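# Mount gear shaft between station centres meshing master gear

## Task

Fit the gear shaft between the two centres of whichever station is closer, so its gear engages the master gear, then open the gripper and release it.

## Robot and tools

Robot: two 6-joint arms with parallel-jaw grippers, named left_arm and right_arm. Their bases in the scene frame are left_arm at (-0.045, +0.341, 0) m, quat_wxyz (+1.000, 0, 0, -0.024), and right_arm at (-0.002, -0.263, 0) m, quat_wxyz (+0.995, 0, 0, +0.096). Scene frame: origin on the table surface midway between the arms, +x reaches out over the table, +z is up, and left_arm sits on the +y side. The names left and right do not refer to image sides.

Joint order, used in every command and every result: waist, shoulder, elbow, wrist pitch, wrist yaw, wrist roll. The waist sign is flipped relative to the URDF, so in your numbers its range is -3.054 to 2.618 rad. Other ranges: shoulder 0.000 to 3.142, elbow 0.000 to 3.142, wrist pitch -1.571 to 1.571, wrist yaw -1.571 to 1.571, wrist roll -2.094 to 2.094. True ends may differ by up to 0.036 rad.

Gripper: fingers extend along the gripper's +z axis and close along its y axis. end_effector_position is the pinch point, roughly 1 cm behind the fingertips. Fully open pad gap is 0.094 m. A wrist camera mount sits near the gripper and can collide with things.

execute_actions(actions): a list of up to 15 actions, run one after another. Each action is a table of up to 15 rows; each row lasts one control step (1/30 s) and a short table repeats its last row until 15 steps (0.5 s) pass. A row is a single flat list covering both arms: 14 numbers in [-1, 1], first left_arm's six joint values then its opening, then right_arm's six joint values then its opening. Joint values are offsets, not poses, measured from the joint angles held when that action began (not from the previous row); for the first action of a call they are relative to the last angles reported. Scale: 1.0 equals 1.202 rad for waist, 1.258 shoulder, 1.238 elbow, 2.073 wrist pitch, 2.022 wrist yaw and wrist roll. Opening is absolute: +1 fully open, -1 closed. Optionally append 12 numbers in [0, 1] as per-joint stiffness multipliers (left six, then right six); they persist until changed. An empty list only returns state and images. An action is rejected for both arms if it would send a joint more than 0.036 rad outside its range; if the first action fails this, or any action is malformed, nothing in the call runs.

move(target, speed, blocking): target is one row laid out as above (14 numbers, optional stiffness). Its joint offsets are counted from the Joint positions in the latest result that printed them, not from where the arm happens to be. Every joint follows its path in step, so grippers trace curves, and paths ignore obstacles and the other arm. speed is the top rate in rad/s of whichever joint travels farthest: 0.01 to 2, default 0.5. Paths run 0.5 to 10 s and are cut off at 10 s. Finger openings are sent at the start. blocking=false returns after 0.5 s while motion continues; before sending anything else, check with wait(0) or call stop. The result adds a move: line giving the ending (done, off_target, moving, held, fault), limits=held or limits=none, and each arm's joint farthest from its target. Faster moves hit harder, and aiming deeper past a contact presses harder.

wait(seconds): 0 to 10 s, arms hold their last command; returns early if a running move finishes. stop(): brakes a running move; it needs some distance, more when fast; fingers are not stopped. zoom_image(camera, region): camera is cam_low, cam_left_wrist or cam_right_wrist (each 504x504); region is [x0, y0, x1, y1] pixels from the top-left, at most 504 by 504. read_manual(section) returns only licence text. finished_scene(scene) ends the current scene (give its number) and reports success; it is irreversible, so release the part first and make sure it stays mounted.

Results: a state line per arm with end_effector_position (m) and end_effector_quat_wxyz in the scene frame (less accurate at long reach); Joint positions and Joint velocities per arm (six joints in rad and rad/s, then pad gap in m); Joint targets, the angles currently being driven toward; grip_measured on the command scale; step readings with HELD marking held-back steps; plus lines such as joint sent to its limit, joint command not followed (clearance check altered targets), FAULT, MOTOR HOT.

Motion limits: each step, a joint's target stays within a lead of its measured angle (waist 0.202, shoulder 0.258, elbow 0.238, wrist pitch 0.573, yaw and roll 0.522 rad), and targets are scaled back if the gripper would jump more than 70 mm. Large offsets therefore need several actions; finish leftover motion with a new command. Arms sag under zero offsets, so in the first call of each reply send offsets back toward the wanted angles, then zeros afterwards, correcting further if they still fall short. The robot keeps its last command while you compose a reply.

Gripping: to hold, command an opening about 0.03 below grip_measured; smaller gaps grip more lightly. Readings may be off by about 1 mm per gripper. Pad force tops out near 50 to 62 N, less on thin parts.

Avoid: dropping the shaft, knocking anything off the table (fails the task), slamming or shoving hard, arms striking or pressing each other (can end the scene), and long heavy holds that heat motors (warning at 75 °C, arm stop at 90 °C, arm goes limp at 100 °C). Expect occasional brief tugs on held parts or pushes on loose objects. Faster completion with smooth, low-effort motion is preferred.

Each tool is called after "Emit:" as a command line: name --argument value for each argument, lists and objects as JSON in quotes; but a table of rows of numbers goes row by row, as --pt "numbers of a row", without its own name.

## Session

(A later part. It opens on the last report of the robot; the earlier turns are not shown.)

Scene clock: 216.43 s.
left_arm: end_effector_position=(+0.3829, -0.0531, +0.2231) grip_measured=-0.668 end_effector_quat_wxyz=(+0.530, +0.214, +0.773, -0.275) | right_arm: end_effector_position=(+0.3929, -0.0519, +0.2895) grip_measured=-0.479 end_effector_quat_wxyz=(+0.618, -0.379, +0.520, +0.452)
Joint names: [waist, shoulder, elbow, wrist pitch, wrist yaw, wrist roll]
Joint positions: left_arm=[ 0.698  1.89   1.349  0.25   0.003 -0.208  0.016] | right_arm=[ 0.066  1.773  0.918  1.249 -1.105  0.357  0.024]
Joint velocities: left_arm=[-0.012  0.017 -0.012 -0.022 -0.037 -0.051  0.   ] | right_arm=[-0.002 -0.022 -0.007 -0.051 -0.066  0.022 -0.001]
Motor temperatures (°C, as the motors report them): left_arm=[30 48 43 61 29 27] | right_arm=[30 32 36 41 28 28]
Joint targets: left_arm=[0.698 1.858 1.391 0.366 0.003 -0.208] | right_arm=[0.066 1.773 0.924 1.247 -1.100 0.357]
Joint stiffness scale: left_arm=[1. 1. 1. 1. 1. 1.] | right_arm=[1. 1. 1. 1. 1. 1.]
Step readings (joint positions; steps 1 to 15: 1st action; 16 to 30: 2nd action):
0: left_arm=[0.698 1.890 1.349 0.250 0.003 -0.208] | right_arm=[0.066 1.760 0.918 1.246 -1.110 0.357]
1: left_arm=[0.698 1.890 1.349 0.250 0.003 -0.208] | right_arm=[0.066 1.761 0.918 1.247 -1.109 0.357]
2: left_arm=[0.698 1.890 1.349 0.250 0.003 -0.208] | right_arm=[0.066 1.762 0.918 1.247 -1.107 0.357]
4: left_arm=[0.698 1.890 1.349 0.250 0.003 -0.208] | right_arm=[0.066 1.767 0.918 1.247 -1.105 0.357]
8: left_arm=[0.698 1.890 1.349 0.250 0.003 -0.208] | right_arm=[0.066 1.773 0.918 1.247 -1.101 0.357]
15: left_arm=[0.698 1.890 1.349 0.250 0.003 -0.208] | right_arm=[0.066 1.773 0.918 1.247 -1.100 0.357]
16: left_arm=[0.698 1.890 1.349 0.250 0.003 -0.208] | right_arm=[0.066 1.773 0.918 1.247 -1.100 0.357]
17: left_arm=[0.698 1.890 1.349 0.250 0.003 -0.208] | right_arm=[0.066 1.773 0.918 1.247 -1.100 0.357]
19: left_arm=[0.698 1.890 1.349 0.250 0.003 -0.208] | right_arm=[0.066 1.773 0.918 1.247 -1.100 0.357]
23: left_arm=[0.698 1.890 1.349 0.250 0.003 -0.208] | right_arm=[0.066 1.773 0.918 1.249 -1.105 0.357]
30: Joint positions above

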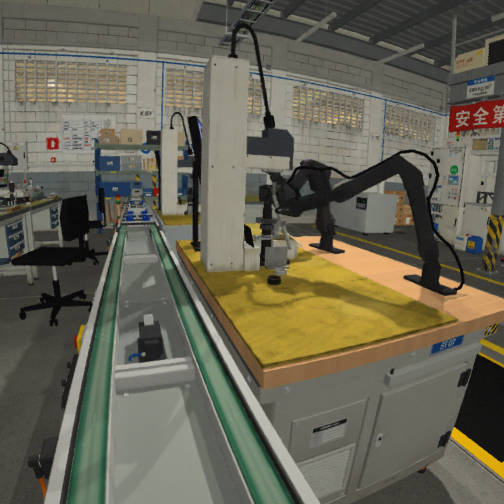

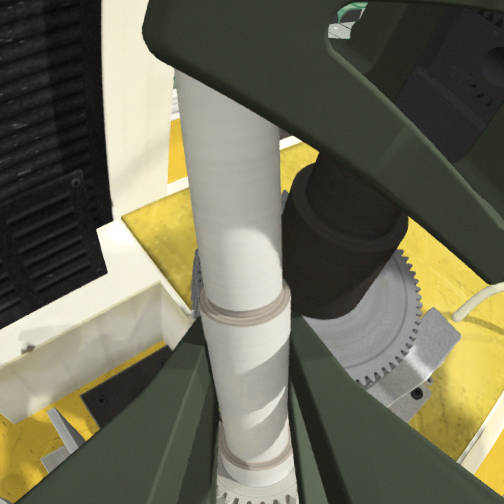

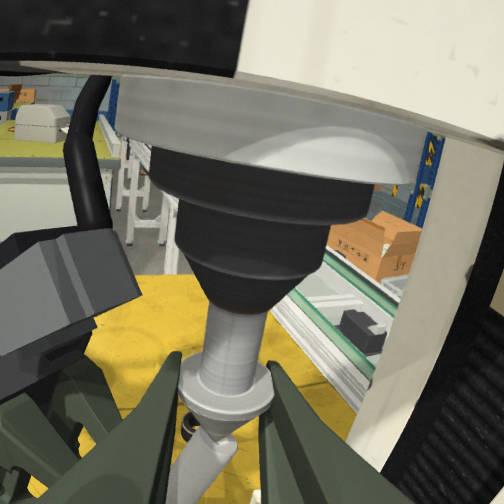

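Emit:
execute_actions --actions '[[[0,-0.026,0.034,0.056,0,0,-0.76,0,-0.01,0.015,0.005,0.003,0,-0.56],[0,-0.026,0.034,0.056,0,0,-0.76,0,-0.016,0.021,0.009,0.005,0,-0.56],[0,-0.026,0.034,0.056,0,0,-0.76,0,-0.022,0.026,0.013,0.007,0,-0.56],[0,-0.026,0.034,0.056,0,0,-0.76,0,-0.028,0.031,0.017,0.009,0,-0.56],[0,-0.026,0.034,0.056,0,0,-0.76,0,-0.034,0.036,0.021,0.011,0,-0.56],[0,-0.026,0.034,0.056,0,0,-0.76,0,-0.04,0.041,0.025,0.013,0,-0.56],[0,-0.026,0.034,0.056,0,0,-0.76,0,-0.046,0.046,0.029,0.015,0,-0.56],[0,-0.026,0.034,0.056,0,0,-0.76,0,-0.051,0.051,0.032,0.017,0,-0.56],[0,-0.026,0.034,0.056,0,0,-0.76,0,-0.056,0.056,0.034,0.019,0,-0.56]]]'

Scene clock: 221.80 s.
left_arm: end_effector_position=(+0.3829, -0.0531, +0.2231) grip_measured=-0.668 end_effector_quat_wxyz=(+0.530, +0.214, +0.773, -0.275) | right_arm: end_effector_position=(+0.3926, -0.0517, +0.2950) grip_measured=-0.479 end_effector_quat_wxyz=(+0.619, -0.381, +0.517, +0.451)
Joint names: [waist, shoulder, elbow, wrist pitch, wrist yaw, wrist roll]
Joint positions: left_arm=[ 0.698  1.89   1.349  0.25   0.003 -0.208  0.016] | right_arm=[ 0.066  1.763  0.928  1.235 -1.107  0.356  0.024]
Joint velocities: left_arm=[-0.002  0.007 -0.002 -0.051 -0.037 -0.007  0.001] | right_arm=[-0.007 -0.007  0.012 -0.051 -0.022  0.051 -0.   ]
Motor temperatures (°C, as the motors report them): left_arm=[30 48 43 61 29 27] | right_arm=[30 33 36 41 28 28]
Joint targets: left_arm=[0.698 1.858 1.391 0.366 0.003 -0.208] | right_arm=[0.066 1.703 0.987 1.319 -1.066 0.356]
Joint stiffness scale: left_arm=[1. 1. 1. 1. 1. 1.] | right_arm=[1. 1. 1. 1. 1. 1.]
Step readings (joint positions):
0: left_arm=[0.698 1.890 1.349 0.250 0.003 -0.208] | right_arm=[0.066 1.773 0.918 1.249 -1.105 0.357]
1: left_arm=[0.698 1.890 1.349 0.250 0.003 -0.208] | right_arm=[0.066 1.773 0.918 1.249 -1.105 0.357]
2: left_arm=[0.698 1.890 1.349 0.250 0.003 -0.208] | right_arm=[0.066 1.773 0.918 1.250 -1.105 0.357]
4: left_arm=[0.698 1.890 1.349 0.250 0.003 -0.208] | right_arm=[0.066 1.773 0.919 1.252 -1.104 0.357]
8: left_arm=[0.698 1.890 1.349 0.250 0.003 -0.208] | right_arm=[0.066 1.770 0.922 1.248 -1.107 0.357]
15: Joint positions above

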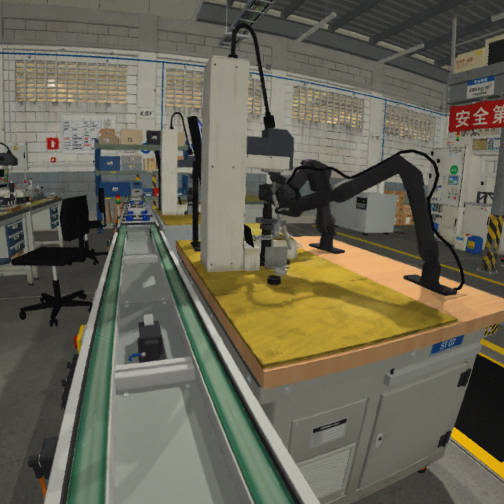

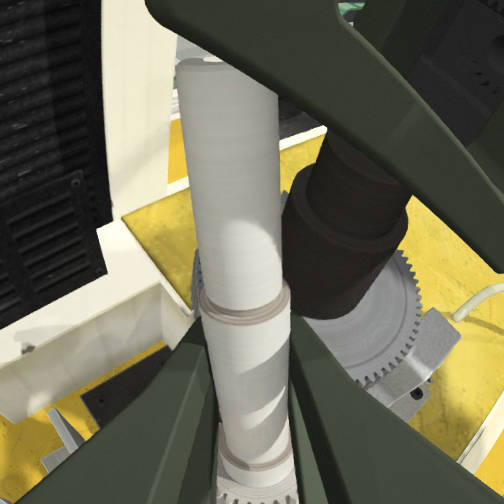

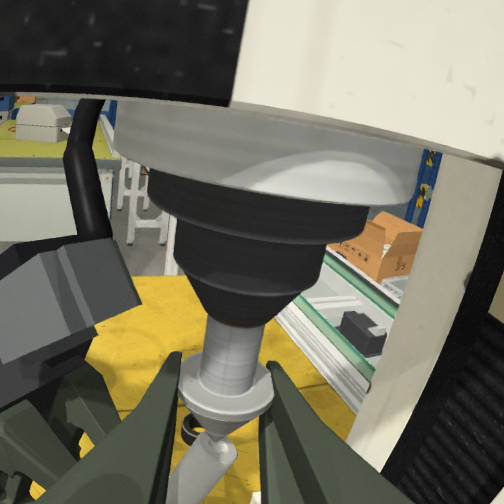

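It rises. Continue.

Emit:
execute_actions --actions '[[[0,-0.026,0.034,0.056,0,0,-0.76,0,-0.062,0.06,0.042,0.022,0,-0.56]],[[0,-0.026,0.034,0.056,0,0,-0.76,0,-0.064,0.062,0.046,0.022,0,-0.56]]]'

Scene clock: 224.50 s.
left_arm: end_effector_position=(+0.3829, -0.0531, +0.2231) grip_measured=-0.668 end_effector_quat_wxyz=(+0.530, +0.214, +0.773, -0.275) | right_arm: end_effector_position=(+0.3924, -0.0517, +0.3084) grip_measured=-0.479 end_effector_quat_wxyz=(+0.623, -0.383, +0.513, +0.450)
Joint names: [waist, shoulder, elbow, wrist pitch, wrist yaw, wrist roll]
Joint positions: left_arm=[ 0.698  1.89   1.349  0.25   0.003 -0.208  0.016] | right_arm=[ 0.066  1.74   0.954  1.2   -1.107  0.359  0.024]
Joint velocities: left_arm=[-0.027  0.017 -0.012 -0.022 -0.095 -0.051 -0.   ] | right_arm=[ 0.012 -0.007 -0.007  0.007 -0.051  0.007  0.   ]
Motor temperatures (°C, as the motors report them): left_arm=[30 48 43 62 29 27] | right_arm=[30 35 36 41 29 28]
Joint targets: left_arm=[0.698 1.858 1.391 0.366 0.003 -0.208] | right_arm=[0.066 1.670 1.019 1.314 -1.062 0.357]
Joint stiffness scale: left_arm=[1. 1. 1. 1. 1. 1.] | right_arm=[1. 1. 1. 1. 1. 1.]
Step readings (joint positions; steps 1 to 15: 1st action; 16 to 30: 2nd action):
0: left_arm=[0.698 1.890 1.349 0.250 0.003 -0.208] | right_arm=[0.066 1.763 0.928 1.235 -1.107 0.356]
1: left_arm=[0.698 1.890 1.349 0.250 0.003 -0.208] | right_arm=[0.066 1.762 0.930 1.233 -1.108 0.356]
2: left_arm=[0.698 1.890 1.349 0.250 0.003 -0.208] | right_arm=[0.066 1.759 0.932 1.230 -1.108 0.356]
4: left_arm=[0.698 1.890 1.349 0.250 0.003 -0.208] | right_arm=[0.066 1.755 0.938 1.224 -1.107 0.356]
8: left_arm=[0.698 1.890 1.349 0.250 0.003 -0.208] | right_arm=[0.066 1.751 0.942 1.219 -1.106 0.357]
15: left_arm=[0.698 1.890 1.349 0.250 0.003 -0.208] | right_arm=[0.066 1.751 0.942 1.218 -1.106 0.357]
16: left_arm=[0.698 1.890 1.349 0.250 0.003 -0.208] | right_arm=[0.066 1.750 0.943 1.216 -1.107 0.357]
17: left_arm=[0.698 1.890 1.349 0.250 0.003 -0.208] | right_arm=[0.066 1.748 0.946 1.212 -1.108 0.357]
19: left_arm=[0.698 1.890 1.349 0.250 0.003 -0.208] | right_arm=[0.066 1.743 0.951 1.205 -1.107 0.358]
23: left_arm=[0.698 1.890 1.349 0.250 0.003 -0.208] | right_arm=[0.066 1.740 0.954 1.200 -1.107 0.359]
30: Joint positions above

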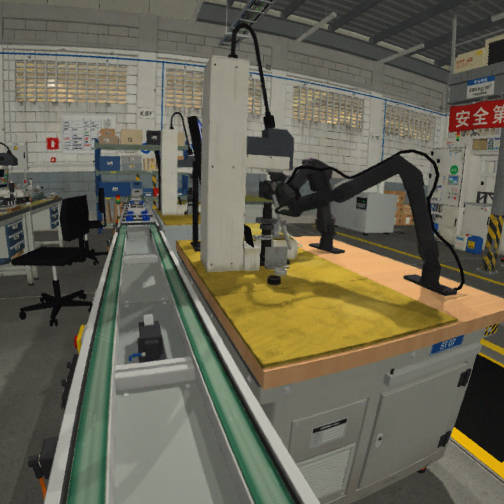

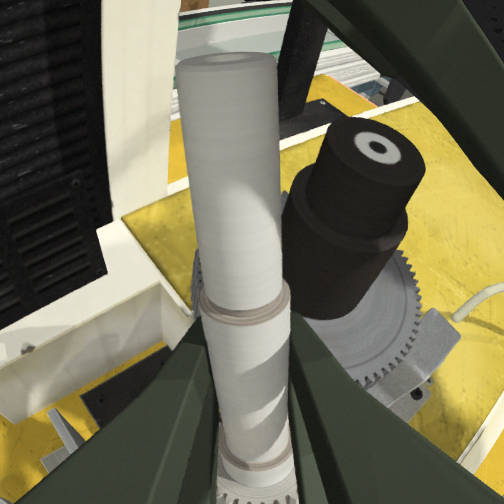

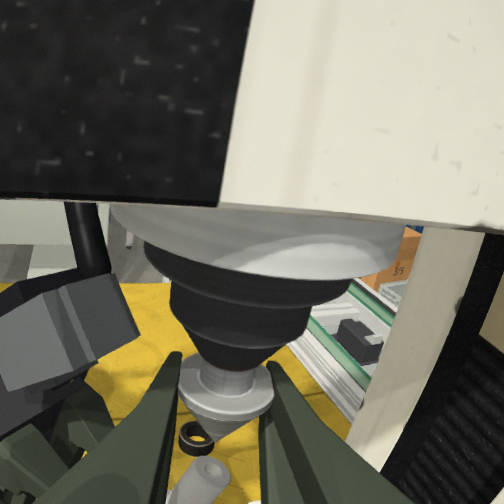

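Emit:
execute_actions --actions '[[[-0.008,-0.026,0.034,0.066,0,0.01,-0.76,0,-0.05,0.046,0.056,0.022,0,-0.56],[-0.01,-0.026,0.034,0.070,0,0.02,-0.76,0,-0.05,0.046,0.056,0.022,0,-0.56],[-0.012,-0.026,0.034,0.074,0,0.03,-0.76,0,-0.05,0.046,0.056,0.022,0,-0.56],[-0.014,-0.026,0.034,0.078,0,0.04,-0.76,0,-0.05,0.046,0.056,0.022,0,-0.56],[-0.0155,-0.026,0.034,0.082,0,0.05,-0.76,0,-0.05,0.046,0.056,0.022,0,-0.56],[-0.017,-0.026,0.034,0.086,0,0.06,-0.76,0,-0.05,0.046,0.056,0.022,0,-0.56],[-0.0185,-0.026,0.034,0.086,0,0.07,-0.76,0,-0.05,0.046,0.056,0.022,0,-0.56],[-0.02,-0.026,0.034,0.086,0,0.08,-0.76,0,-0.05,0.046,0.056,0.022,0,-0.56],[-0.022,-0.026,0.034,0.086,0,0.09,-0.76,0,-0.05,0.046,0.056,0.022,0,-0.56],[-0.024,-0.026,0.034,0.086,0,0.107,-0.76,0,-0.05,0.046,0.056,0.022,0,-0.56]]]'

Emit:
wait --seconds 0.5

Emit:
zoom_image --camera "cam_low" --region '[235, 175, 325, 265]'

Scene clock: 233.30 s.
left_arm: end_effector_position=(+0.3935, -0.0459, +0.2339) grip_measured=-0.668 end_effector_quat_wxyz=(+0.572, +0.271, +0.741, -0.226) | right_arm: end_effector_position=(+0.3924, -0.0517, +0.3084) grip_measured=-0.479 end_effector_quat_wxyz=(+0.622, -0.383, +0.513, +0.450)
Joint names: [waist, shoulder, elbow, wrist pitch, wrist yaw, wrist roll]
Joint positions: left_arm=[ 0.677  1.89   1.349  0.295  0.003 -0.026  0.016] | right_arm=[ 0.066  1.74   0.954  1.2   -1.107  0.36   0.024]
Joint velocities: left_arm=[-0.027  0.012 -0.007 -0.022 -0.007  0.168  0.   ] | right_arm=[ 0.002  0.002 -0.002  0.022 -0.037 -0.022  0.   ]
Motor temperatures (°C, as the motors report them): left_arm=[30 49 43 62 29 27] | right_arm=[30 38 39 44 29 28]
Joint targets: left_arm=[0.669 1.858 1.391 0.428 0.003 0.009] | right_arm=[0.066 1.677 1.011 1.316 -1.063 0.359]
Joint stiffness scale: left_arm=[1. 1. 1. 1. 1. 1.] | right_arm=[1. 1. 1. 1. 1. 1.]
Step readings (joint positions):
0: left_arm=[0.698 1.890 1.349 0.250 0.003 -0.208] | right_arm=[0.066 1.740 0.954 1.200 -1.107 0.359]
1: left_arm=[0.698 1.890 1.349 0.250 0.003 -0.206] | right_arm=[0.066 1.740 0.954 1.200 -1.107 0.359]
2: left_arm=[0.698 1.890 1.349 0.252 0.003 -0.200] | right_arm=[0.066 1.740 0.954 1.200 -1.107 0.360]
4: left_arm=[0.697 1.890 1.349 0.258 0.003 -0.180] | right_arm=[0.066 1.740 0.954 1.200 -1.107 0.360]
8: left_arm=[0.692 1.890 1.349 0.280 0.003 -0.122] | right_arm=[0.066 1.740 0.954 1.200 -1.107 0.360]
15: Joint positions above

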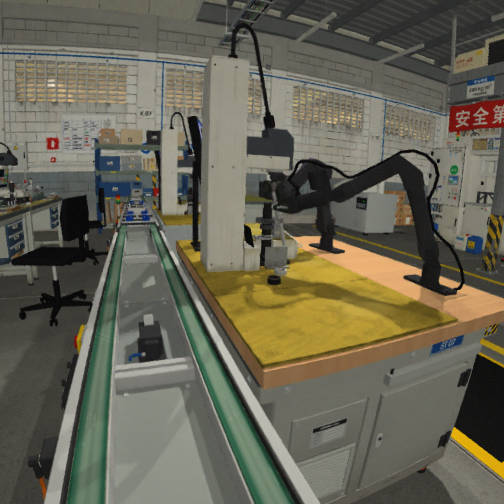

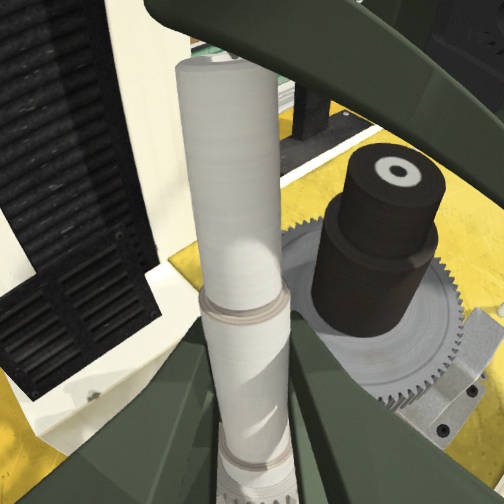

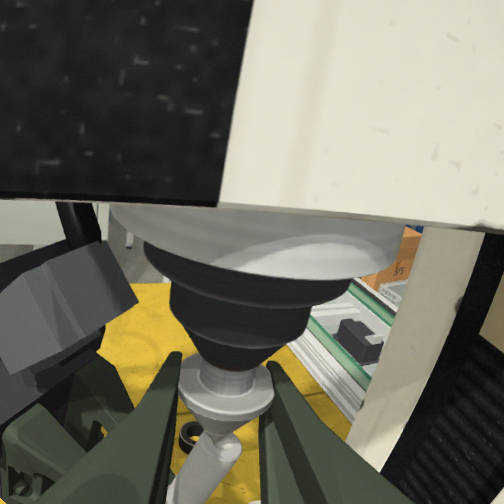

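Scene clock: 233.80 s.
left_arm: end_effector_position=(+0.3936, -0.0458, +0.2341) grip_measured=-0.668 end_effector_quat_wxyz=(+0.575, +0.280, +0.737, -0.219) | right_arm: end_effector_position=(+0.3924, -0.0517, +0.3084) grip_measured=-0.479 end_effector_quat_wxyz=(+0.622, -0.383, +0.513, +0.450)
Joint names: [waist, shoulder, elbow, wrist pitch, wrist yaw, wrist roll]
Joint positions: left_arm=[ 0.676  1.89   1.349  0.296  0.003 -0.     0.016] | right_arm=[ 0.066  1.74   0.954  1.2   -1.107  0.36   0.024]
Joint velocities: left_arm=[ 0.002  0.007 -0.007  0.007 -0.022 -0.051 -0.   ] | right_arm=[-0.002 -0.032 -0.012  0.007  0.007  0.051 -0.001]
Motor temperatures (°C, as the motors report them): left_arm=[30 49 43 62 29 27] | right_arm=[30 39 39 44 29 28]
Joint targets: left_arm=[0.669 1.858 1.391 0.428 0.003 0.009] | right_arm=[0.066 1.677 1.011 1.316 -1.063 0.359]
Joint stiffness scale: left_arm=[1. 1. 1. 1. 1. 1.] | right_arm=[1. 1. 1. 1. 1. 1.]
wait: 0.50 s; no rest

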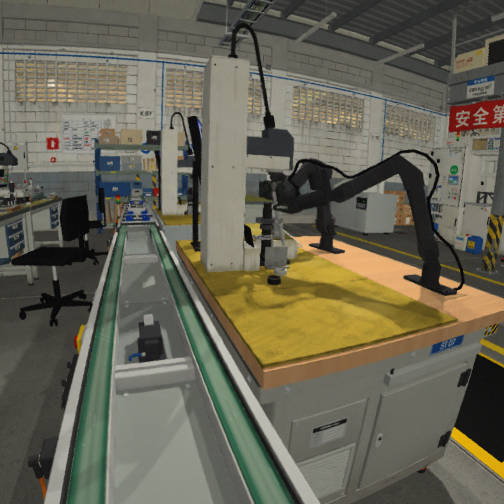

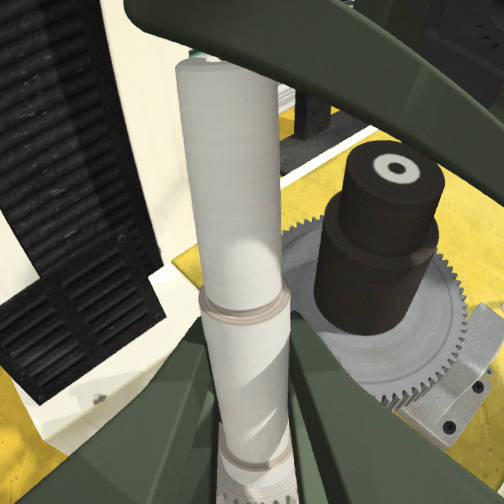

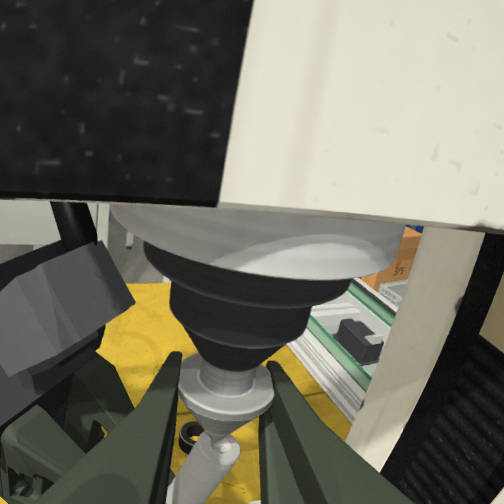

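Region (235, 175, 325, 265) of cam_low's 504x504 image, scaled by 5.600, with more detail than that image has.

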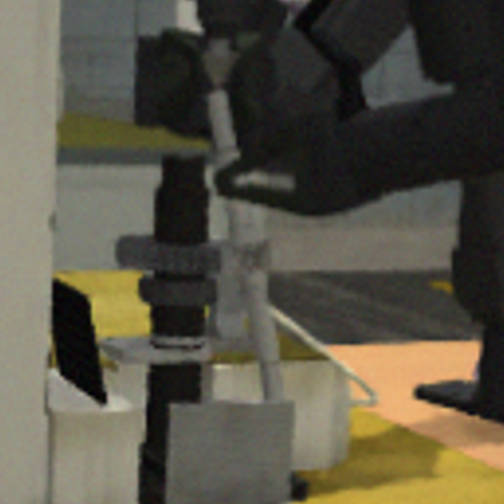

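Emit:
execute_actions --actions '[[[0,-0.019,0.018,0.075,0,0,-0.76,0,-0.05,0.046,0.056,0.022,0,-0.56],[0,-0.019,0.018,0.085,0,0,-0.76,0,-0.05,0.046,0.056,0.022,0,-0.56],[0,-0.0165,0.013,0.095,0,0,-0.76,0,-0.05,0.046,0.056,0.022,0,-0.56],[0,-0.014,0.008,0.105,0,0,-0.76,0,-0.05,0.046,0.056,0.022,0,-0.56],[0,-0.0115,0.003,0.115,0,0,-0.76,0,-0.05,0.046,0.056,0.022,0,-0.56],[0,-0.009,-0.002,0.125,0,0,-0.76,0,-0.05,0.046,0.056,0.022,0,-0.56],[0,-0.0065,-0.007,0.135,0,0,-0.76,0,-0.05,0.046,0.056,0.022,0,-0.56],[0,-0.004,-0.012,0.145,0,0,-0.76,0,-0.05,0.046,0.056,0.022,0,-0.56],[0,-0.0015,-0.017,0.153,0,0,-0.76,0,-0.05,0.046,0.056,0.022,0,-0.56],[0,0.001,-0.022,0.16,0,0,-0.76,0,-0.05,0.046,0.056,0.022,0,-0.56],[0,0.004,-0.027,0.165,0,0,-0.76,0,-0.05,0.046,0.056,0.022,0,-0.56],[0,0.007,-0.031,0.167,0,0,-0.76,0,-0.05,0.046,0.056,0.022,0,-0.56],[0,0.009,-0.035,0.167,0,0,-0.76,0,-0.05,0.046,0.056,0.022,0,-0.56]]]'

Emit:
wait --seconds 0.5

Emit:
zoom_image --camera "cam_low" --region '[235, 175, 325, 265]'

Scene clock: 247.00 s.
left_arm: end_effector_position=(+0.3973, -0.0490, +0.2283) grip_measured=-0.668 end_effector_quat_wxyz=(+0.606, +0.271, +0.712, -0.230) | right_arm: end_effector_position=(+0.3925, -0.0518, +0.3085) grip_measured=-0.479 end_effector_quat_wxyz=(+0.622, -0.382, +0.513, +0.450)
Joint names: [waist, shoulder, elbow, wrist pitch, wrist yaw, wrist roll]
Joint positions: left_arm=[0.676 1.927 1.288 0.478 0.003 0.001 0.016] | right_arm=[ 0.066  1.74   0.954  1.2   -1.106  0.361  0.024]
Joint velocities: left_arm=[ 0.007  0.076 -0.09   0.11   0.022 -0.037 -0.001] | right_arm=[ 0.007  0.012 -0.022 -0.007  0.007 -0.095  0.001]
Motor temperatures (°C, as the motors report them): left_arm=[30 49 44 64 29 27] | right_arm=[30 41 41 46 29 28]
Joint targets: left_arm=[0.676 1.902 1.306 0.643 0.003 -0.000] | right_arm=[0.066 1.677 1.011 1.316 -1.062 0.360]
Joint stiffness scale: left_arm=[1. 1. 1. 1. 1. 1.] | right_arm=[1. 1. 1. 1. 1. 1.]
Step readings (joint positions):
0: left_arm=[0.676 1.890 1.349 0.296 0.003 0.001] | right_arm=[0.066 1.740 0.954 1.200 -1.107 0.360]
1: left_arm=[0.676 1.890 1.349 0.298 0.003 0.001] | right_arm=[0.066 1.740 0.954 1.200 -1.107 0.360]
2: left_arm=[0.676 1.890 1.349 0.302 0.003 0.001] | right_arm=[0.066 1.740 0.954 1.200 -1.107 0.360]
4: left_arm=[0.676 1.890 1.344 0.320 0.003 0.001] | right_arm=[0.066 1.740 0.954 1.200 -1.107 0.360]
8: left_arm=[0.676 1.898 1.322 0.381 0.003 0.001] | right_arm=[0.066 1.740 0.954 1.200 -1.106 0.361]
15: Joint positions above

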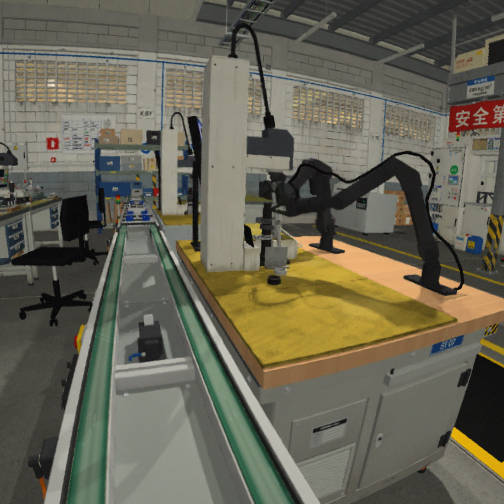

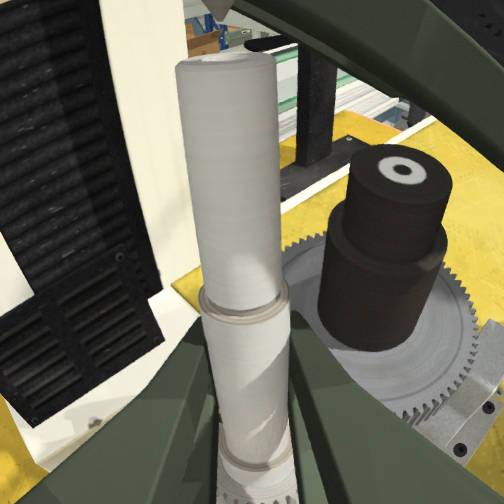

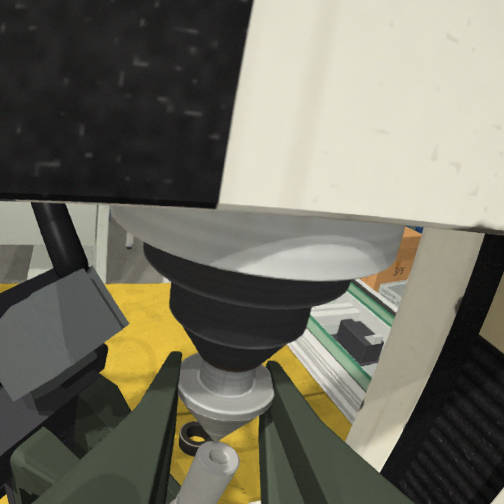

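Scene clock: 247.50 s.
left_arm: end_effector_position=(+0.3981, -0.0497, +0.2289) grip_measured=-0.668 end_effector_quat_wxyz=(+0.611, +0.269, +0.707, -0.232) | right_arm: end_effector_position=(+0.3925, -0.0518, +0.3085) grip_measured=-0.479 end_effector_quat_wxyz=(+0.622, -0.382, +0.513, +0.450)
Joint names: [waist, shoulder, elbow, wrist pitch, wrist yaw, wrist roll]
Joint positions: left_arm=[0.676 1.933 1.283 0.505 0.003 0.001 0.016] | right_arm=[ 0.066  1.74   0.954  1.2   -1.106  0.361  0.024]
Joint velocities: left_arm=[-0.002 -0.007  0.007 -0.037 -0.007  0.007  0.   ] | right_arm=[ 0.007 -0.012 -0.002  0.037 -0.051 -0.007  0.   ]
Motor temperatures (°C, as the motors report them): left_arm=[30 49 43 65 29 27] | right_arm=[30 41 41 46 29 28]
Joint targets: left_arm=[0.676 1.902 1.306 0.642 0.003 -0.000] | right_arm=[0.066 1.677 1.011 1.316 -1.062 0.360]
Joint stiffness scale: left_arm=[1. 1. 1. 1. 1. 1.] | right_arm=[1. 1. 1. 1. 1. 1.]
wait: 0.50 s; no rest

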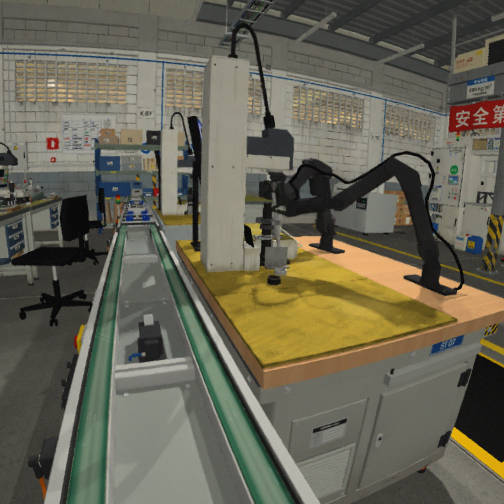

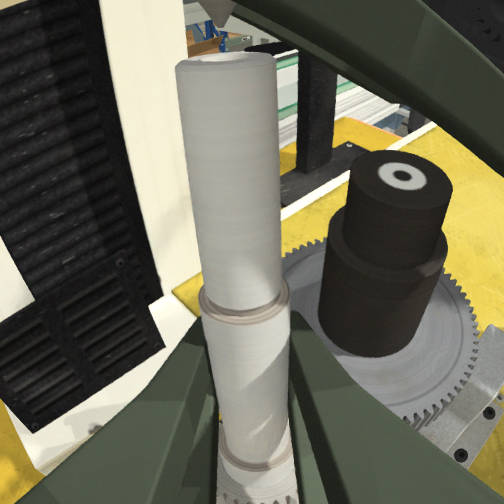

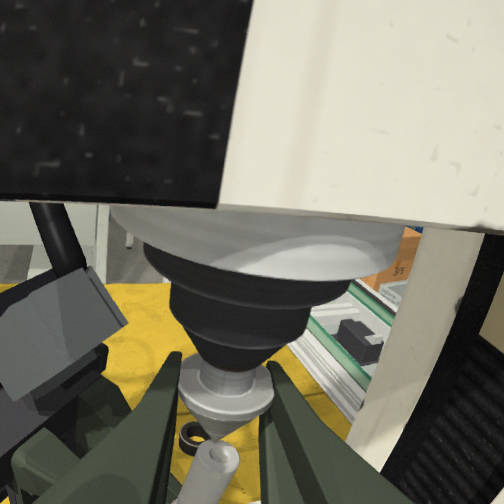

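Region (235, 175, 325, 265) of cam_low's 504x504 image, scaled by 5.600, with more detail than that image has.

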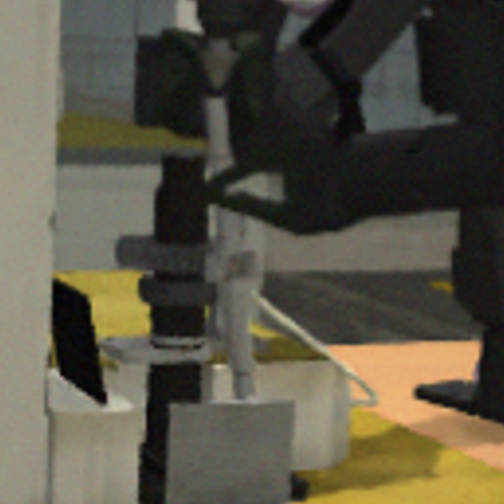

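Emit:
execute_actions --actions '[[[-0.003,-0.028,0.013,0.07,0,0,-0.76,0,-0.058,0.055,0.058,0.022,0,-0.56],[-0.003,-0.028,0.009,0.075,0,0,-0.76,0,-0.058,0.055,0.058,0.022,0,-0.56],[-0.003,-0.028,0.006,0.08,0,0,-0.76,0,-0.058,0.055,0.058,0.022,0,-0.56],[-0.003,-0.028,0.006,0.085,0,0,-0.76,0,-0.058,0.055,0.058,0.022,0,-0.56],[-0.003,-0.028,0.006,0.09,0,0,-0.76,0,-0.058,0.055,0.058,0.022,0,-0.56],[-0.003,-0.028,0.006,0.095,0,0,-0.76,0,-0.058,0.055,0.058,0.022,0,-0.56]],[[0,-0.03,0.022,0.076,0,0,-0.76,0,-0.052,0.048,0.058,0.022,0,-0.56]]]'

Emit:
zoom_image --camera "cam_right_wrist" --region '[150, 364, 290, 504]'

Scene clock: 257.17 s.
left_arm: end_effector_position=(+0.3982, -0.0497, +0.2385) grip_measured=-0.668 end_effector_quat_wxyz=(+0.629, +0.263, +0.691, -0.239) | right_arm: end_effector_position=(+0.3925, -0.0518, +0.3085) grip_measured=-0.479 end_effector_quat_wxyz=(+0.622, -0.382, +0.514, +0.450)
Joint names: [waist, shoulder, elbow, wrist pitch, wrist yaw, wrist roll]
Joint positions: left_arm=[0.676 1.933 1.269 0.57  0.003 0.001 0.016] | right_arm=[ 0.066  1.74   0.954  1.2   -1.106  0.361  0.024]
Joint velocities: left_arm=[-0.002  0.002 -0.012 -0.037 -0.022 -0.066  0.001] | right_arm=[ 0.002 -0.012 -0.032 -0.081 -0.051 -0.051 -0.   ]
Motor temperatures (°C, as the motors report them): left_arm=[30 50 43 66 29 27] | right_arm=[30 43 41 47 29 28]
Joint targets: left_arm=[0.676 1.895 1.296 0.719 0.003 0.001] | right_arm=[0.066 1.675 1.014 1.320 -1.062 0.361]
Joint stiffness scale: left_arm=[1. 1. 1. 1. 1. 1.] | right_arm=[1. 1. 1. 1. 1. 1.]
Step readings (joint positions; steps 1 to 15: 1st action; 16 to 30: 2nd action):
0: left_arm=[0.676 1.933 1.283 0.505 0.003 0.001] | right_arm=[0.066 1.740 0.954 1.200 -1.106 0.361]
1: left_arm=[0.676 1.933 1.283 0.506 0.003 0.001] | right_arm=[0.066 1.740 0.954 1.200 -1.106 0.361]
2: left_arm=[0.676 1.933 1.281 0.509 0.003 0.001] | right_arm=[0.066 1.740 0.954 1.200 -1.106 0.361]
4: left_arm=[0.676 1.933 1.276 0.521 0.003 0.001] | right_arm=[0.066 1.740 0.954 1.200 -1.106 0.361]
8: left_arm=[0.676 1.933 1.269 0.541 0.003 0.001] | right_arm=[0.066 1.740 0.954 1.200 -1.106 0.361]
15: left_arm=[0.676 1.933 1.269 0.561 0.003 0.001] | right_arm=[0.066 1.740 0.954 1.200 -1.106 0.361]
16: left_arm=[0.676 1.933 1.269 0.563 0.003 0.001] | right_arm=[0.066 1.740 0.954 1.200 -1.106 0.361]
17: left_arm=[0.676 1.933 1.269 0.565 0.003 0.001] | right_arm=[0.066 1.740 0.954 1.200 -1.106 0.361]
19: left_arm=[0.676 1.933 1.269 0.570 0.003 0.001] | right_arm=[0.066 1.740 0.954 1.200 -1.106 0.361]
23: left_arm=[0.676 1.933 1.269 0.570 0.003 0.001] | right_arm=[0.066 1.740 0.954 1.200 -1.106 0.361]
30: Joint positions above

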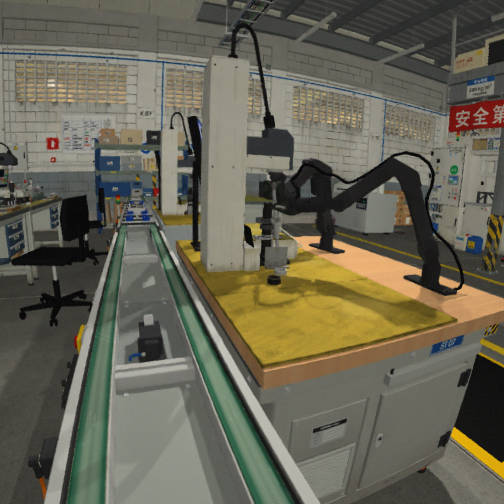

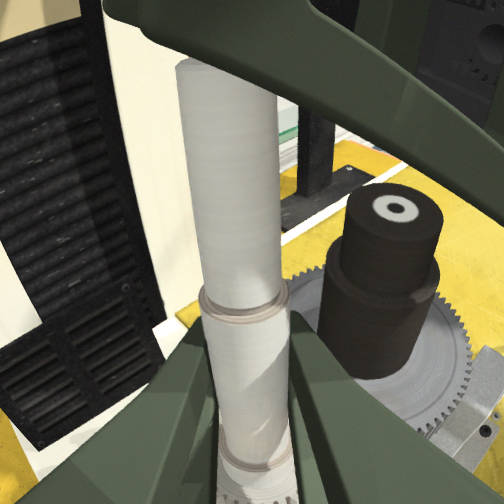

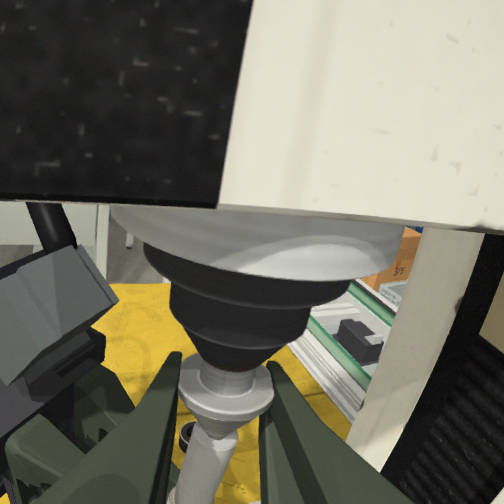

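Region (150, 364, 290, 504) of cam_right_wrist's 504x504 image, scaled by 3.600, with more detail than that image has.

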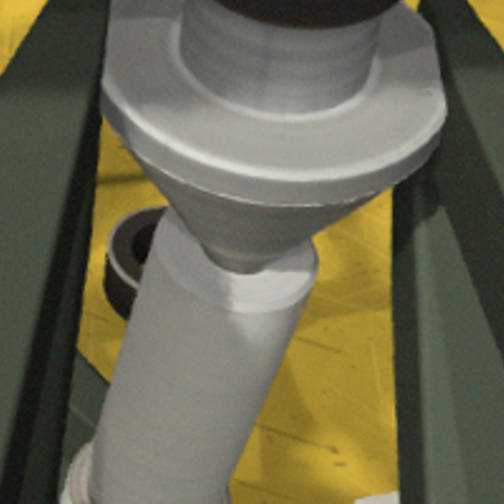

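Emit:
execute_actions --actions '[[[0,-0.024,0.018,0.08,0,0,-0.76,0,-0.052,0.048,0.058,0.022,0,-0.56],[0,-0.022,0.017,0.084,0,0,-0.76,0,-0.052,0.048,0.058,0.022,0,-0.56],[0,-0.02,0.016,0.088,0,0,-0.76,0,-0.052,0.048,0.058,0.022,0,-0.56],[0,-0.018,0.014,0.092,0,0,-0.76,0,-0.052,0.048,0.058,0.022,0,-0.56],[0,-0.016,0.013,0.096,0,0,-0.76,0,-0.052,0.048,0.058,0.022,0,-0.56],[0,-0.014,0.012,0.096,0,0,-0.76,0,-0.052,0.048,0.058,0.022,0,-0.56]],[[0,-0.024,0.018,0.08,0,0,-0.76,0,-0.052,0.048,0.058,0.022,0,-0.56],[0,-0.022,0.017,0.084,0,0,-0.76,0,-0.052,0.048,0.058,0.022,0,-0.56],[0,-0.02,0.016,0.088,0,0,-0.76,0,-0.052,0.048,0.058,0.022,0,-0.56],[0,-0.018,0.014,0.092,0,0,-0.76,0,-0.052,0.048,0.058,0.022,0,-0.56],[0,-0.016,0.013,0.096,0,0,-0.76,0,-0.052,0.048,0.058,0.022,0,-0.56],[0,-0.014,0.012,0.096,0,0,-0.76,0,-0.052,0.048,0.058,0.022,0,-0.56]],[[0,-0.03,0.024,0.076,0,0,-0.76,0,-0.052,0.048,0.058,0.022,0,-0.56]]]'

Emit:
zoom_image --camera "cam_low" --region '[235, 175, 325, 265]'

Scene clock: 270.60 s.
left_arm: end_effector_position=(+0.4002, -0.0506, +0.2387) grip_measured=-0.668 end_effector_quat_wxyz=(+0.645, +0.258, +0.677, -0.242) | right_arm: end_effector_position=(+0.3925, -0.0518, +0.3085) grip_measured=-0.479 end_effector_quat_wxyz=(+0.622, -0.382, +0.514, +0.451)
Joint names: [waist, shoulder, elbow, wrist pitch, wrist yaw, wrist roll]
Joint positions: left_arm=[ 0.676  1.954  1.254  0.65  -0.001  0.005  0.016] | right_arm=[ 0.066  1.74   0.954  1.2   -1.106  0.362  0.024]
Joint velocities: left_arm=[-0.002 -0.012  0.002 -0.051 -0.037  0.022 -0.   ] | right_arm=[-0.002  0.017 -0.002  0.022  0.022 -0.051 -0.001]
Motor temperatures (°C, as the motors report them): left_arm=[30 51 42 69 29 27] | right_arm=[30 44 42 49 29 28]
Joint targets: left_arm=[0.676 1.917 1.283 0.808 -0.001 0.004] | right_arm=[0.066 1.675 1.014 1.320 -1.062 0.362]
Joint stiffness scale: left_arm=[1. 1. 1. 1. 1. 1.] | right_arm=[1. 1. 1. 1. 1. 1.]
Step readings (joint positions; steps 1 to 15: 1st action; 16 to 30: 2nd action; 31 to 45: 3rd action):
0: left_arm=[0.676 1.933 1.269 0.570 0.003 0.001] | right_arm=[0.066 1.740 0.954 1.200 -1.106 0.361]
1: left_arm=[0.676 1.933 1.269 0.571 0.003 0.001] | right_arm=[0.066 1.740 0.954 1.200 -1.106 0.361]
2: left_arm=[0.676 1.933 1.269 0.573 0.003 0.001] | right_arm=[0.066 1.740 0.954 1.200 -1.106 0.361]
4: left_arm=[0.676 1.935 1.269 0.576 0.003 0.001] | right_arm=[0.066 1.740 0.954 1.200 -1.106 0.362]
8: left_arm=[0.676 1.944 1.267 0.600 0.003 0.001] | right_arm=[0.066 1.740 0.954 1.200 -1.106 0.362]
15: left_arm=[0.676 1.945 1.263 0.613 0.003 0.001] | right_arm=[0.066 1.740 0.954 1.200 -1.106 0.362]
16: left_arm=[0.676 1.945 1.263 0.613 0.003 0.001] | right_arm=[0.066 1.740 0.954 1.200 -1.106 0.362]
17: left_arm=[0.676 1.946 1.263 0.615 0.003 0.001] | right_arm=[0.066 1.740 0.954 1.200 -1.106 0.362]
19: left_arm=[0.676 1.948 1.261 0.621 0.002 0.001] | right_arm=[0.066 1.740 0.954 1.200 -1.106 0.362]
23: left_arm=[0.676 1.953 1.255 0.642 0.000 0.001] | right_arm=[0.066 1.740 0.954 1.200 -1.106 0.362]
30: left_arm=[0.676 1.954 1.254 0.650 -0.001 0.004] | right_arm=[0.066 1.740 0.954 1.200 -1.106 0.362]
31: left_arm=[0.676 1.954 1.254 0.650 -0.001 0.004] | right_arm=[0.066 1.740 0.954 1.200 -1.106 0.362]
32: left_arm=[0.676 1.954 1.254 0.650 -0.001 0.004] | right_arm=[0.066 1.740 0.954 1.200 -1.106 0.362]
34: left_arm=[0.676 1.954 1.254 0.650 -0.001 0.004] | right_arm=[0.066 1.740 0.954 1.200 -1.106 0.362]
38: left_arm=[0.676 1.954 1.254 0.650 -0.001 0.004] | right_arm=[0.066 1.740 0.954 1.200 -1.106 0.362]
45: Joint positions above

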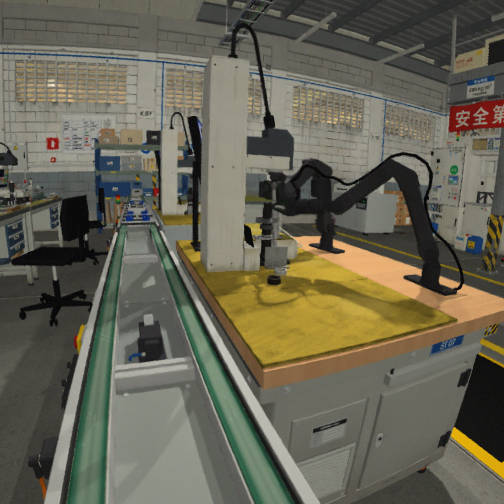

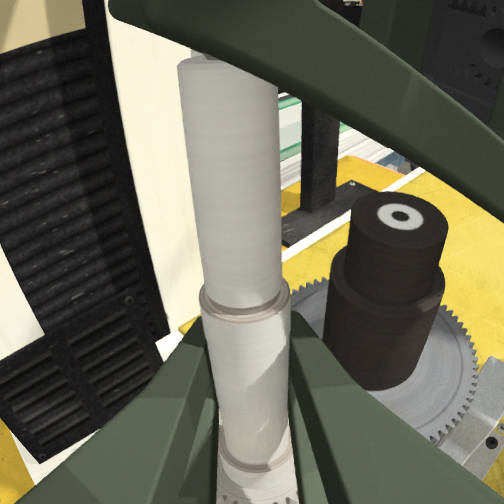

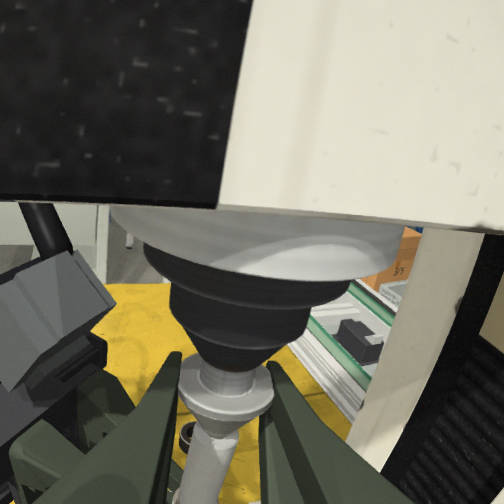

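Region (235, 175, 325, 265) of cam_low's 504x504 image, scaled by 5.600, with more detail than that image has.

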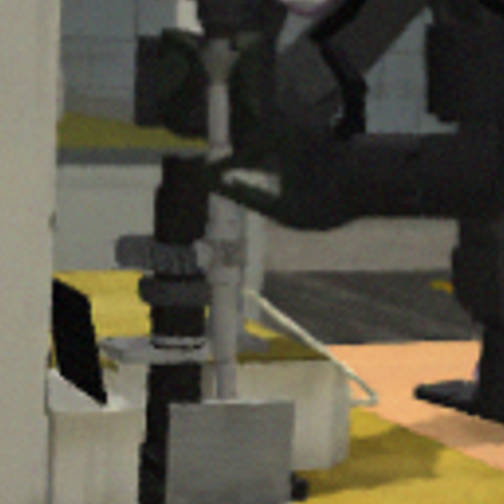

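Emit:
execute_actions --actions '[[[-0.004,-0.022,0.019,0.082,-0.004,0.008,-0.76,0,-0.052,0.048,0.058,0.022,0,-0.56],[-0.004,-0.02,0.018,0.086,-0.004,0.012,-0.76,0,-0.052,0.048,0.058,0.022,0,-0.56],[-0.004,-0.017,0.017,0.09,-0.004,0.016,-0.76,0,-0.052,0.048,0.058,0.022,0,-0.56],[-0.004,-0.014,0.016,0.094,-0.004,0.016,-0.76,0,-0.052,0.048,0.058,0.022,0,-0.56],[-0.004,-0.011,0.015,0.098,-0.004,0.016,-0.76,0,-0.052,0.048,0.058,0.022,0,-0.56]],[[0.004,-0.028,0.024,0.074,0.008,-0.016,-0.76,0,-0.052,0.048,0.058,0.022,0,-0.56]]]'

Emit:
zoom_image --camera "cam_low" --region '[235, 175, 325, 265]'

Scene clock: 277.47 s.
left_arm: end_effector_position=(+0.4023, -0.0518, +0.2393) grip_measured=-0.668 end_effector_quat_wxyz=(+0.655, +0.257, +0.669, -0.241) | right_arm: end_effector_position=(+0.3925, -0.0518, +0.3085) grip_measured=-0.479 end_effector_quat_wxyz=(+0.622, -0.382, +0.514, +0.451)
Joint names: [waist, shoulder, elbow, wrist pitch, wrist yaw, wrist roll]
Joint positions: left_arm=[ 0.676  1.971  1.254  0.691 -0.004  0.014  0.016] | right_arm=[ 0.066  1.74   0.954  1.2   -1.106  0.362  0.024]
Joint velocities: left_arm=[ 0.007  0.002 -0.007  0.007  0.037  0.037  0.   ] | right_arm=[-0.002  0.007  0.007 -0.051 -0.007 -0.051  0.001]
Motor temperatures (°C, as the motors report them): left_arm=[30 51 42 70 29 27] | right_arm=[30 45 43 49 29 28]
Joint targets: left_arm=[0.681 1.936 1.283 0.845 0.010 -0.007] | right_arm=[0.066 1.675 1.014 1.320 -1.062 0.362]
Joint stiffness scale: left_arm=[1. 1. 1. 1. 1. 1.] | right_arm=[1. 1. 1. 1. 1. 1.]
Step readings (joint positions; steps 1 to 15: 1st action; 16 to 30: 2nd action):
0: left_arm=[0.676 1.954 1.254 0.650 -0.001 0.005] | right_arm=[0.066 1.740 0.954 1.200 -1.106 0.362]
1: left_arm=[0.676 1.954 1.254 0.651 -0.002 0.006] | right_arm=[0.066 1.740 0.954 1.200 -1.106 0.362]
2: left_arm=[0.676 1.954 1.254 0.652 -0.002 0.009] | right_arm=[0.066 1.740 0.954 1.200 -1.106 0.362]
4: left_arm=[0.676 1.958 1.254 0.660 -0.003 0.017] | right_arm=[0.066 1.740 0.954 1.200 -1.106 0.362]
8: left_arm=[0.676 1.969 1.254 0.685 -0.005 0.023] | right_arm=[0.066 1.740 0.954 1.200 -1.106 0.362]
15: left_arm=[0.676 1.971 1.254 0.691 -0.006 0.025] | right_arm=[0.066 1.740 0.954 1.200 -1.106 0.362]
16: left_arm=[0.676 1.971 1.254 0.691 -0.005 0.022] | right_arm=[0.066 1.740 0.954 1.200 -1.106 0.362]
17: left_arm=[0.676 1.971 1.254 0.691 -0.005 0.018] | right_arm=[0.066 1.740 0.954 1.200 -1.106 0.362]
19: left_arm=[0.676 1.971 1.254 0.691 -0.004 0.015] | right_arm=[0.066 1.740 0.954 1.200 -1.106 0.362]
23: left_arm=[0.676 1.971 1.254 0.691 -0.004 0.014] | right_arm=[0.066 1.740 0.954 1.200 -1.106 0.362]
30: Joint positions above

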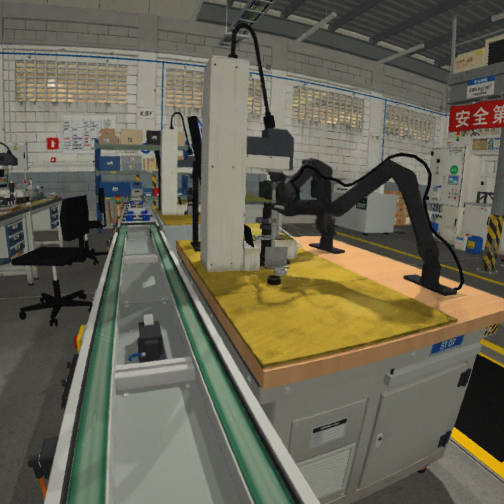

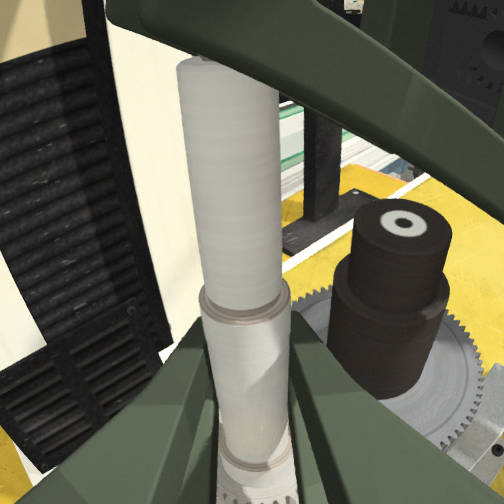

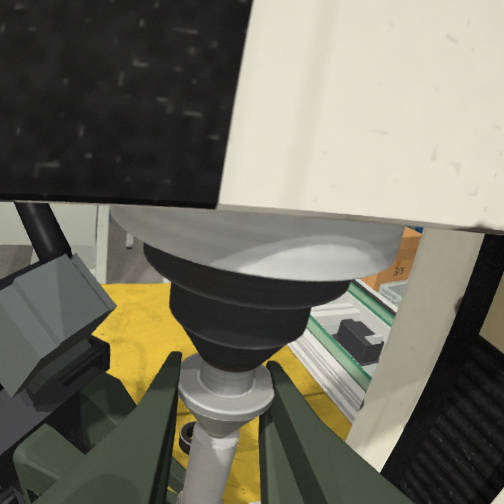

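Region (235, 175, 325, 265) of cam_low's 504x504 image, scaled by 5.600, with more detail than that image has.

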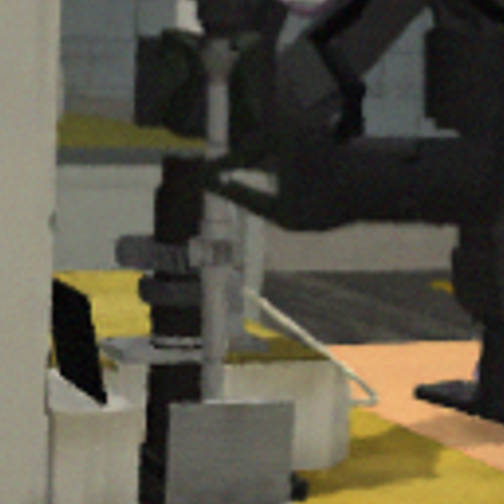

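Emit:
execute_actions --actions '[[[0,-0.022,0.019,0.08,0,0.002,-0.76,0,-0.052,0.048,0.058,0.022,0,-0.56],[0,-0.02,0.018,0.083,0,0.004,-0.76,0,-0.052,0.048,0.058,0.022,0,-0.56],[0,-0.0185,0.017,0.086,0,0.006,-0.76,0,-0.052,0.048,0.058,0.022,0,-0.56]],[[0.004,-0.028,0.024,0.07,0.008,-0.008,-0.76,0,-0.052,0.048,0.058,0.022,0,-0.56]]]'

Emit:
zoom_image --camera "cam_low" --region '[235, 175, 325, 265]'

Scene clock: 282.03 s.
left_arm: end_effector_position=(+0.4023, -0.0519, +0.2397) grip_measured=-0.668 end_effector_quat_wxyz=(+0.656, +0.258, +0.668, -0.240) | right_arm: end_effector_position=(+0.3925, -0.0518, +0.3085) grip_measured=-0.479 end_effector_quat_wxyz=(+0.622, -0.382, +0.514, +0.451)
Joint names: [waist, shoulder, elbow, wrist pitch, wrist yaw, wrist roll]
Joint positions: left_arm=[ 0.676  1.971  1.254  0.693 -0.003  0.017  0.016] | right_arm=[ 0.066  1.74   0.954  1.2   -1.106  0.362  0.024]
Joint velocities: left_arm=[-0.002 -0.032 -0.007  0.037 -0.022 -0.007 -0.001] | right_arm=[-0.007 -0.022  0.007 -0.007 -0.007 -0.066 -0.   ]
Motor temperatures (°C, as the motors report them): left_arm=[30 52 42 71 29 27] | right_arm=[30 45 43 50 29 28]
Joint targets: left_arm=[0.681 1.936 1.283 0.838 0.013 0.001] | right_arm=[0.066 1.675 1.014 1.320 -1.062 0.362]
Joint stiffness scale: left_arm=[1. 1. 1. 1. 1. 1.] | right_arm=[1. 1. 1. 1. 1. 1.]
Step readings (joint positions; steps 1 to 15: 1st action; 16 to 30: 2nd action):
0: left_arm=[0.676 1.971 1.254 0.691 -0.004 0.014] | right_arm=[0.066 1.740 0.954 1.200 -1.106 0.362]
1: left_arm=[0.676 1.971 1.254 0.691 -0.004 0.015] | right_arm=[0.066 1.740 0.954 1.200 -1.106 0.362]
2: left_arm=[0.676 1.971 1.254 0.692 -0.004 0.016] | right_arm=[0.066 1.740 0.954 1.200 -1.106 0.362]
4: left_arm=[0.676 1.971 1.254 0.693 -0.004 0.017] | right_arm=[0.066 1.740 0.954 1.200 -1.106 0.362]
8: left_arm=[0.676 1.971 1.254 0.693 -0.004 0.017] | right_arm=[0.066 1.740 0.954 1.200 -1.106 0.362]
15: left_arm=[0.676 1.971 1.254 0.693 -0.004 0.017] | right_arm=[0.066 1.740 0.954 1.200 -1.106 0.362]
16: left_arm=[0.676 1.971 1.254 0.693 -0.004 0.017] | right_arm=[0.066 1.740 0.954 1.200 -1.106 0.362]
17: left_arm=[0.676 1.971 1.254 0.693 -0.004 0.017] | right_arm=[0.066 1.740 0.954 1.200 -1.106 0.362]
19: left_arm=[0.676 1.971 1.254 0.693 -0.003 0.017] | right_arm=[0.066 1.740 0.954 1.200 -1.106 0.362]
23: left_arm=[0.676 1.971 1.254 0.693 -0.003 0.017] | right_arm=[0.066 1.740 0.954 1.200 -1.106 0.362]
30: Joint positions above

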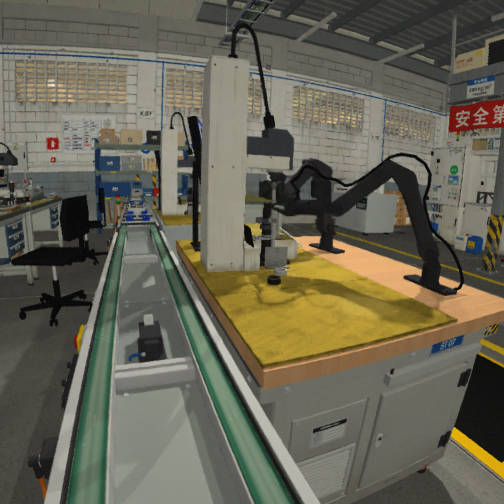

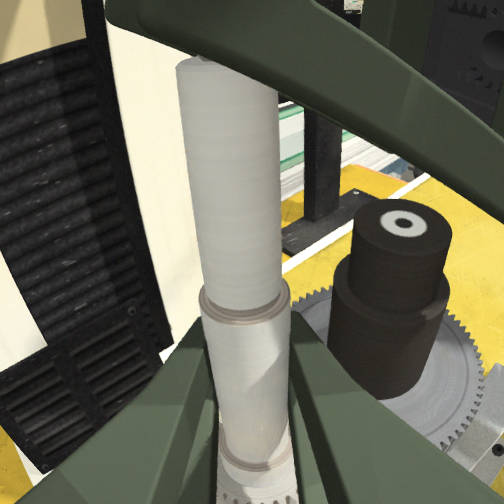

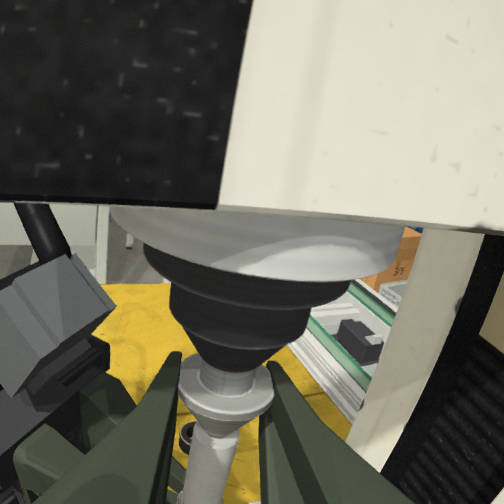

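Region (235, 175, 325, 265) of cam_low's 504x504 image, scaled by 5.600, with more detail than that image has.

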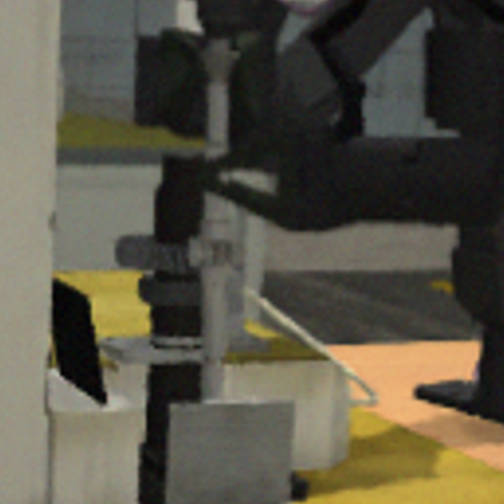

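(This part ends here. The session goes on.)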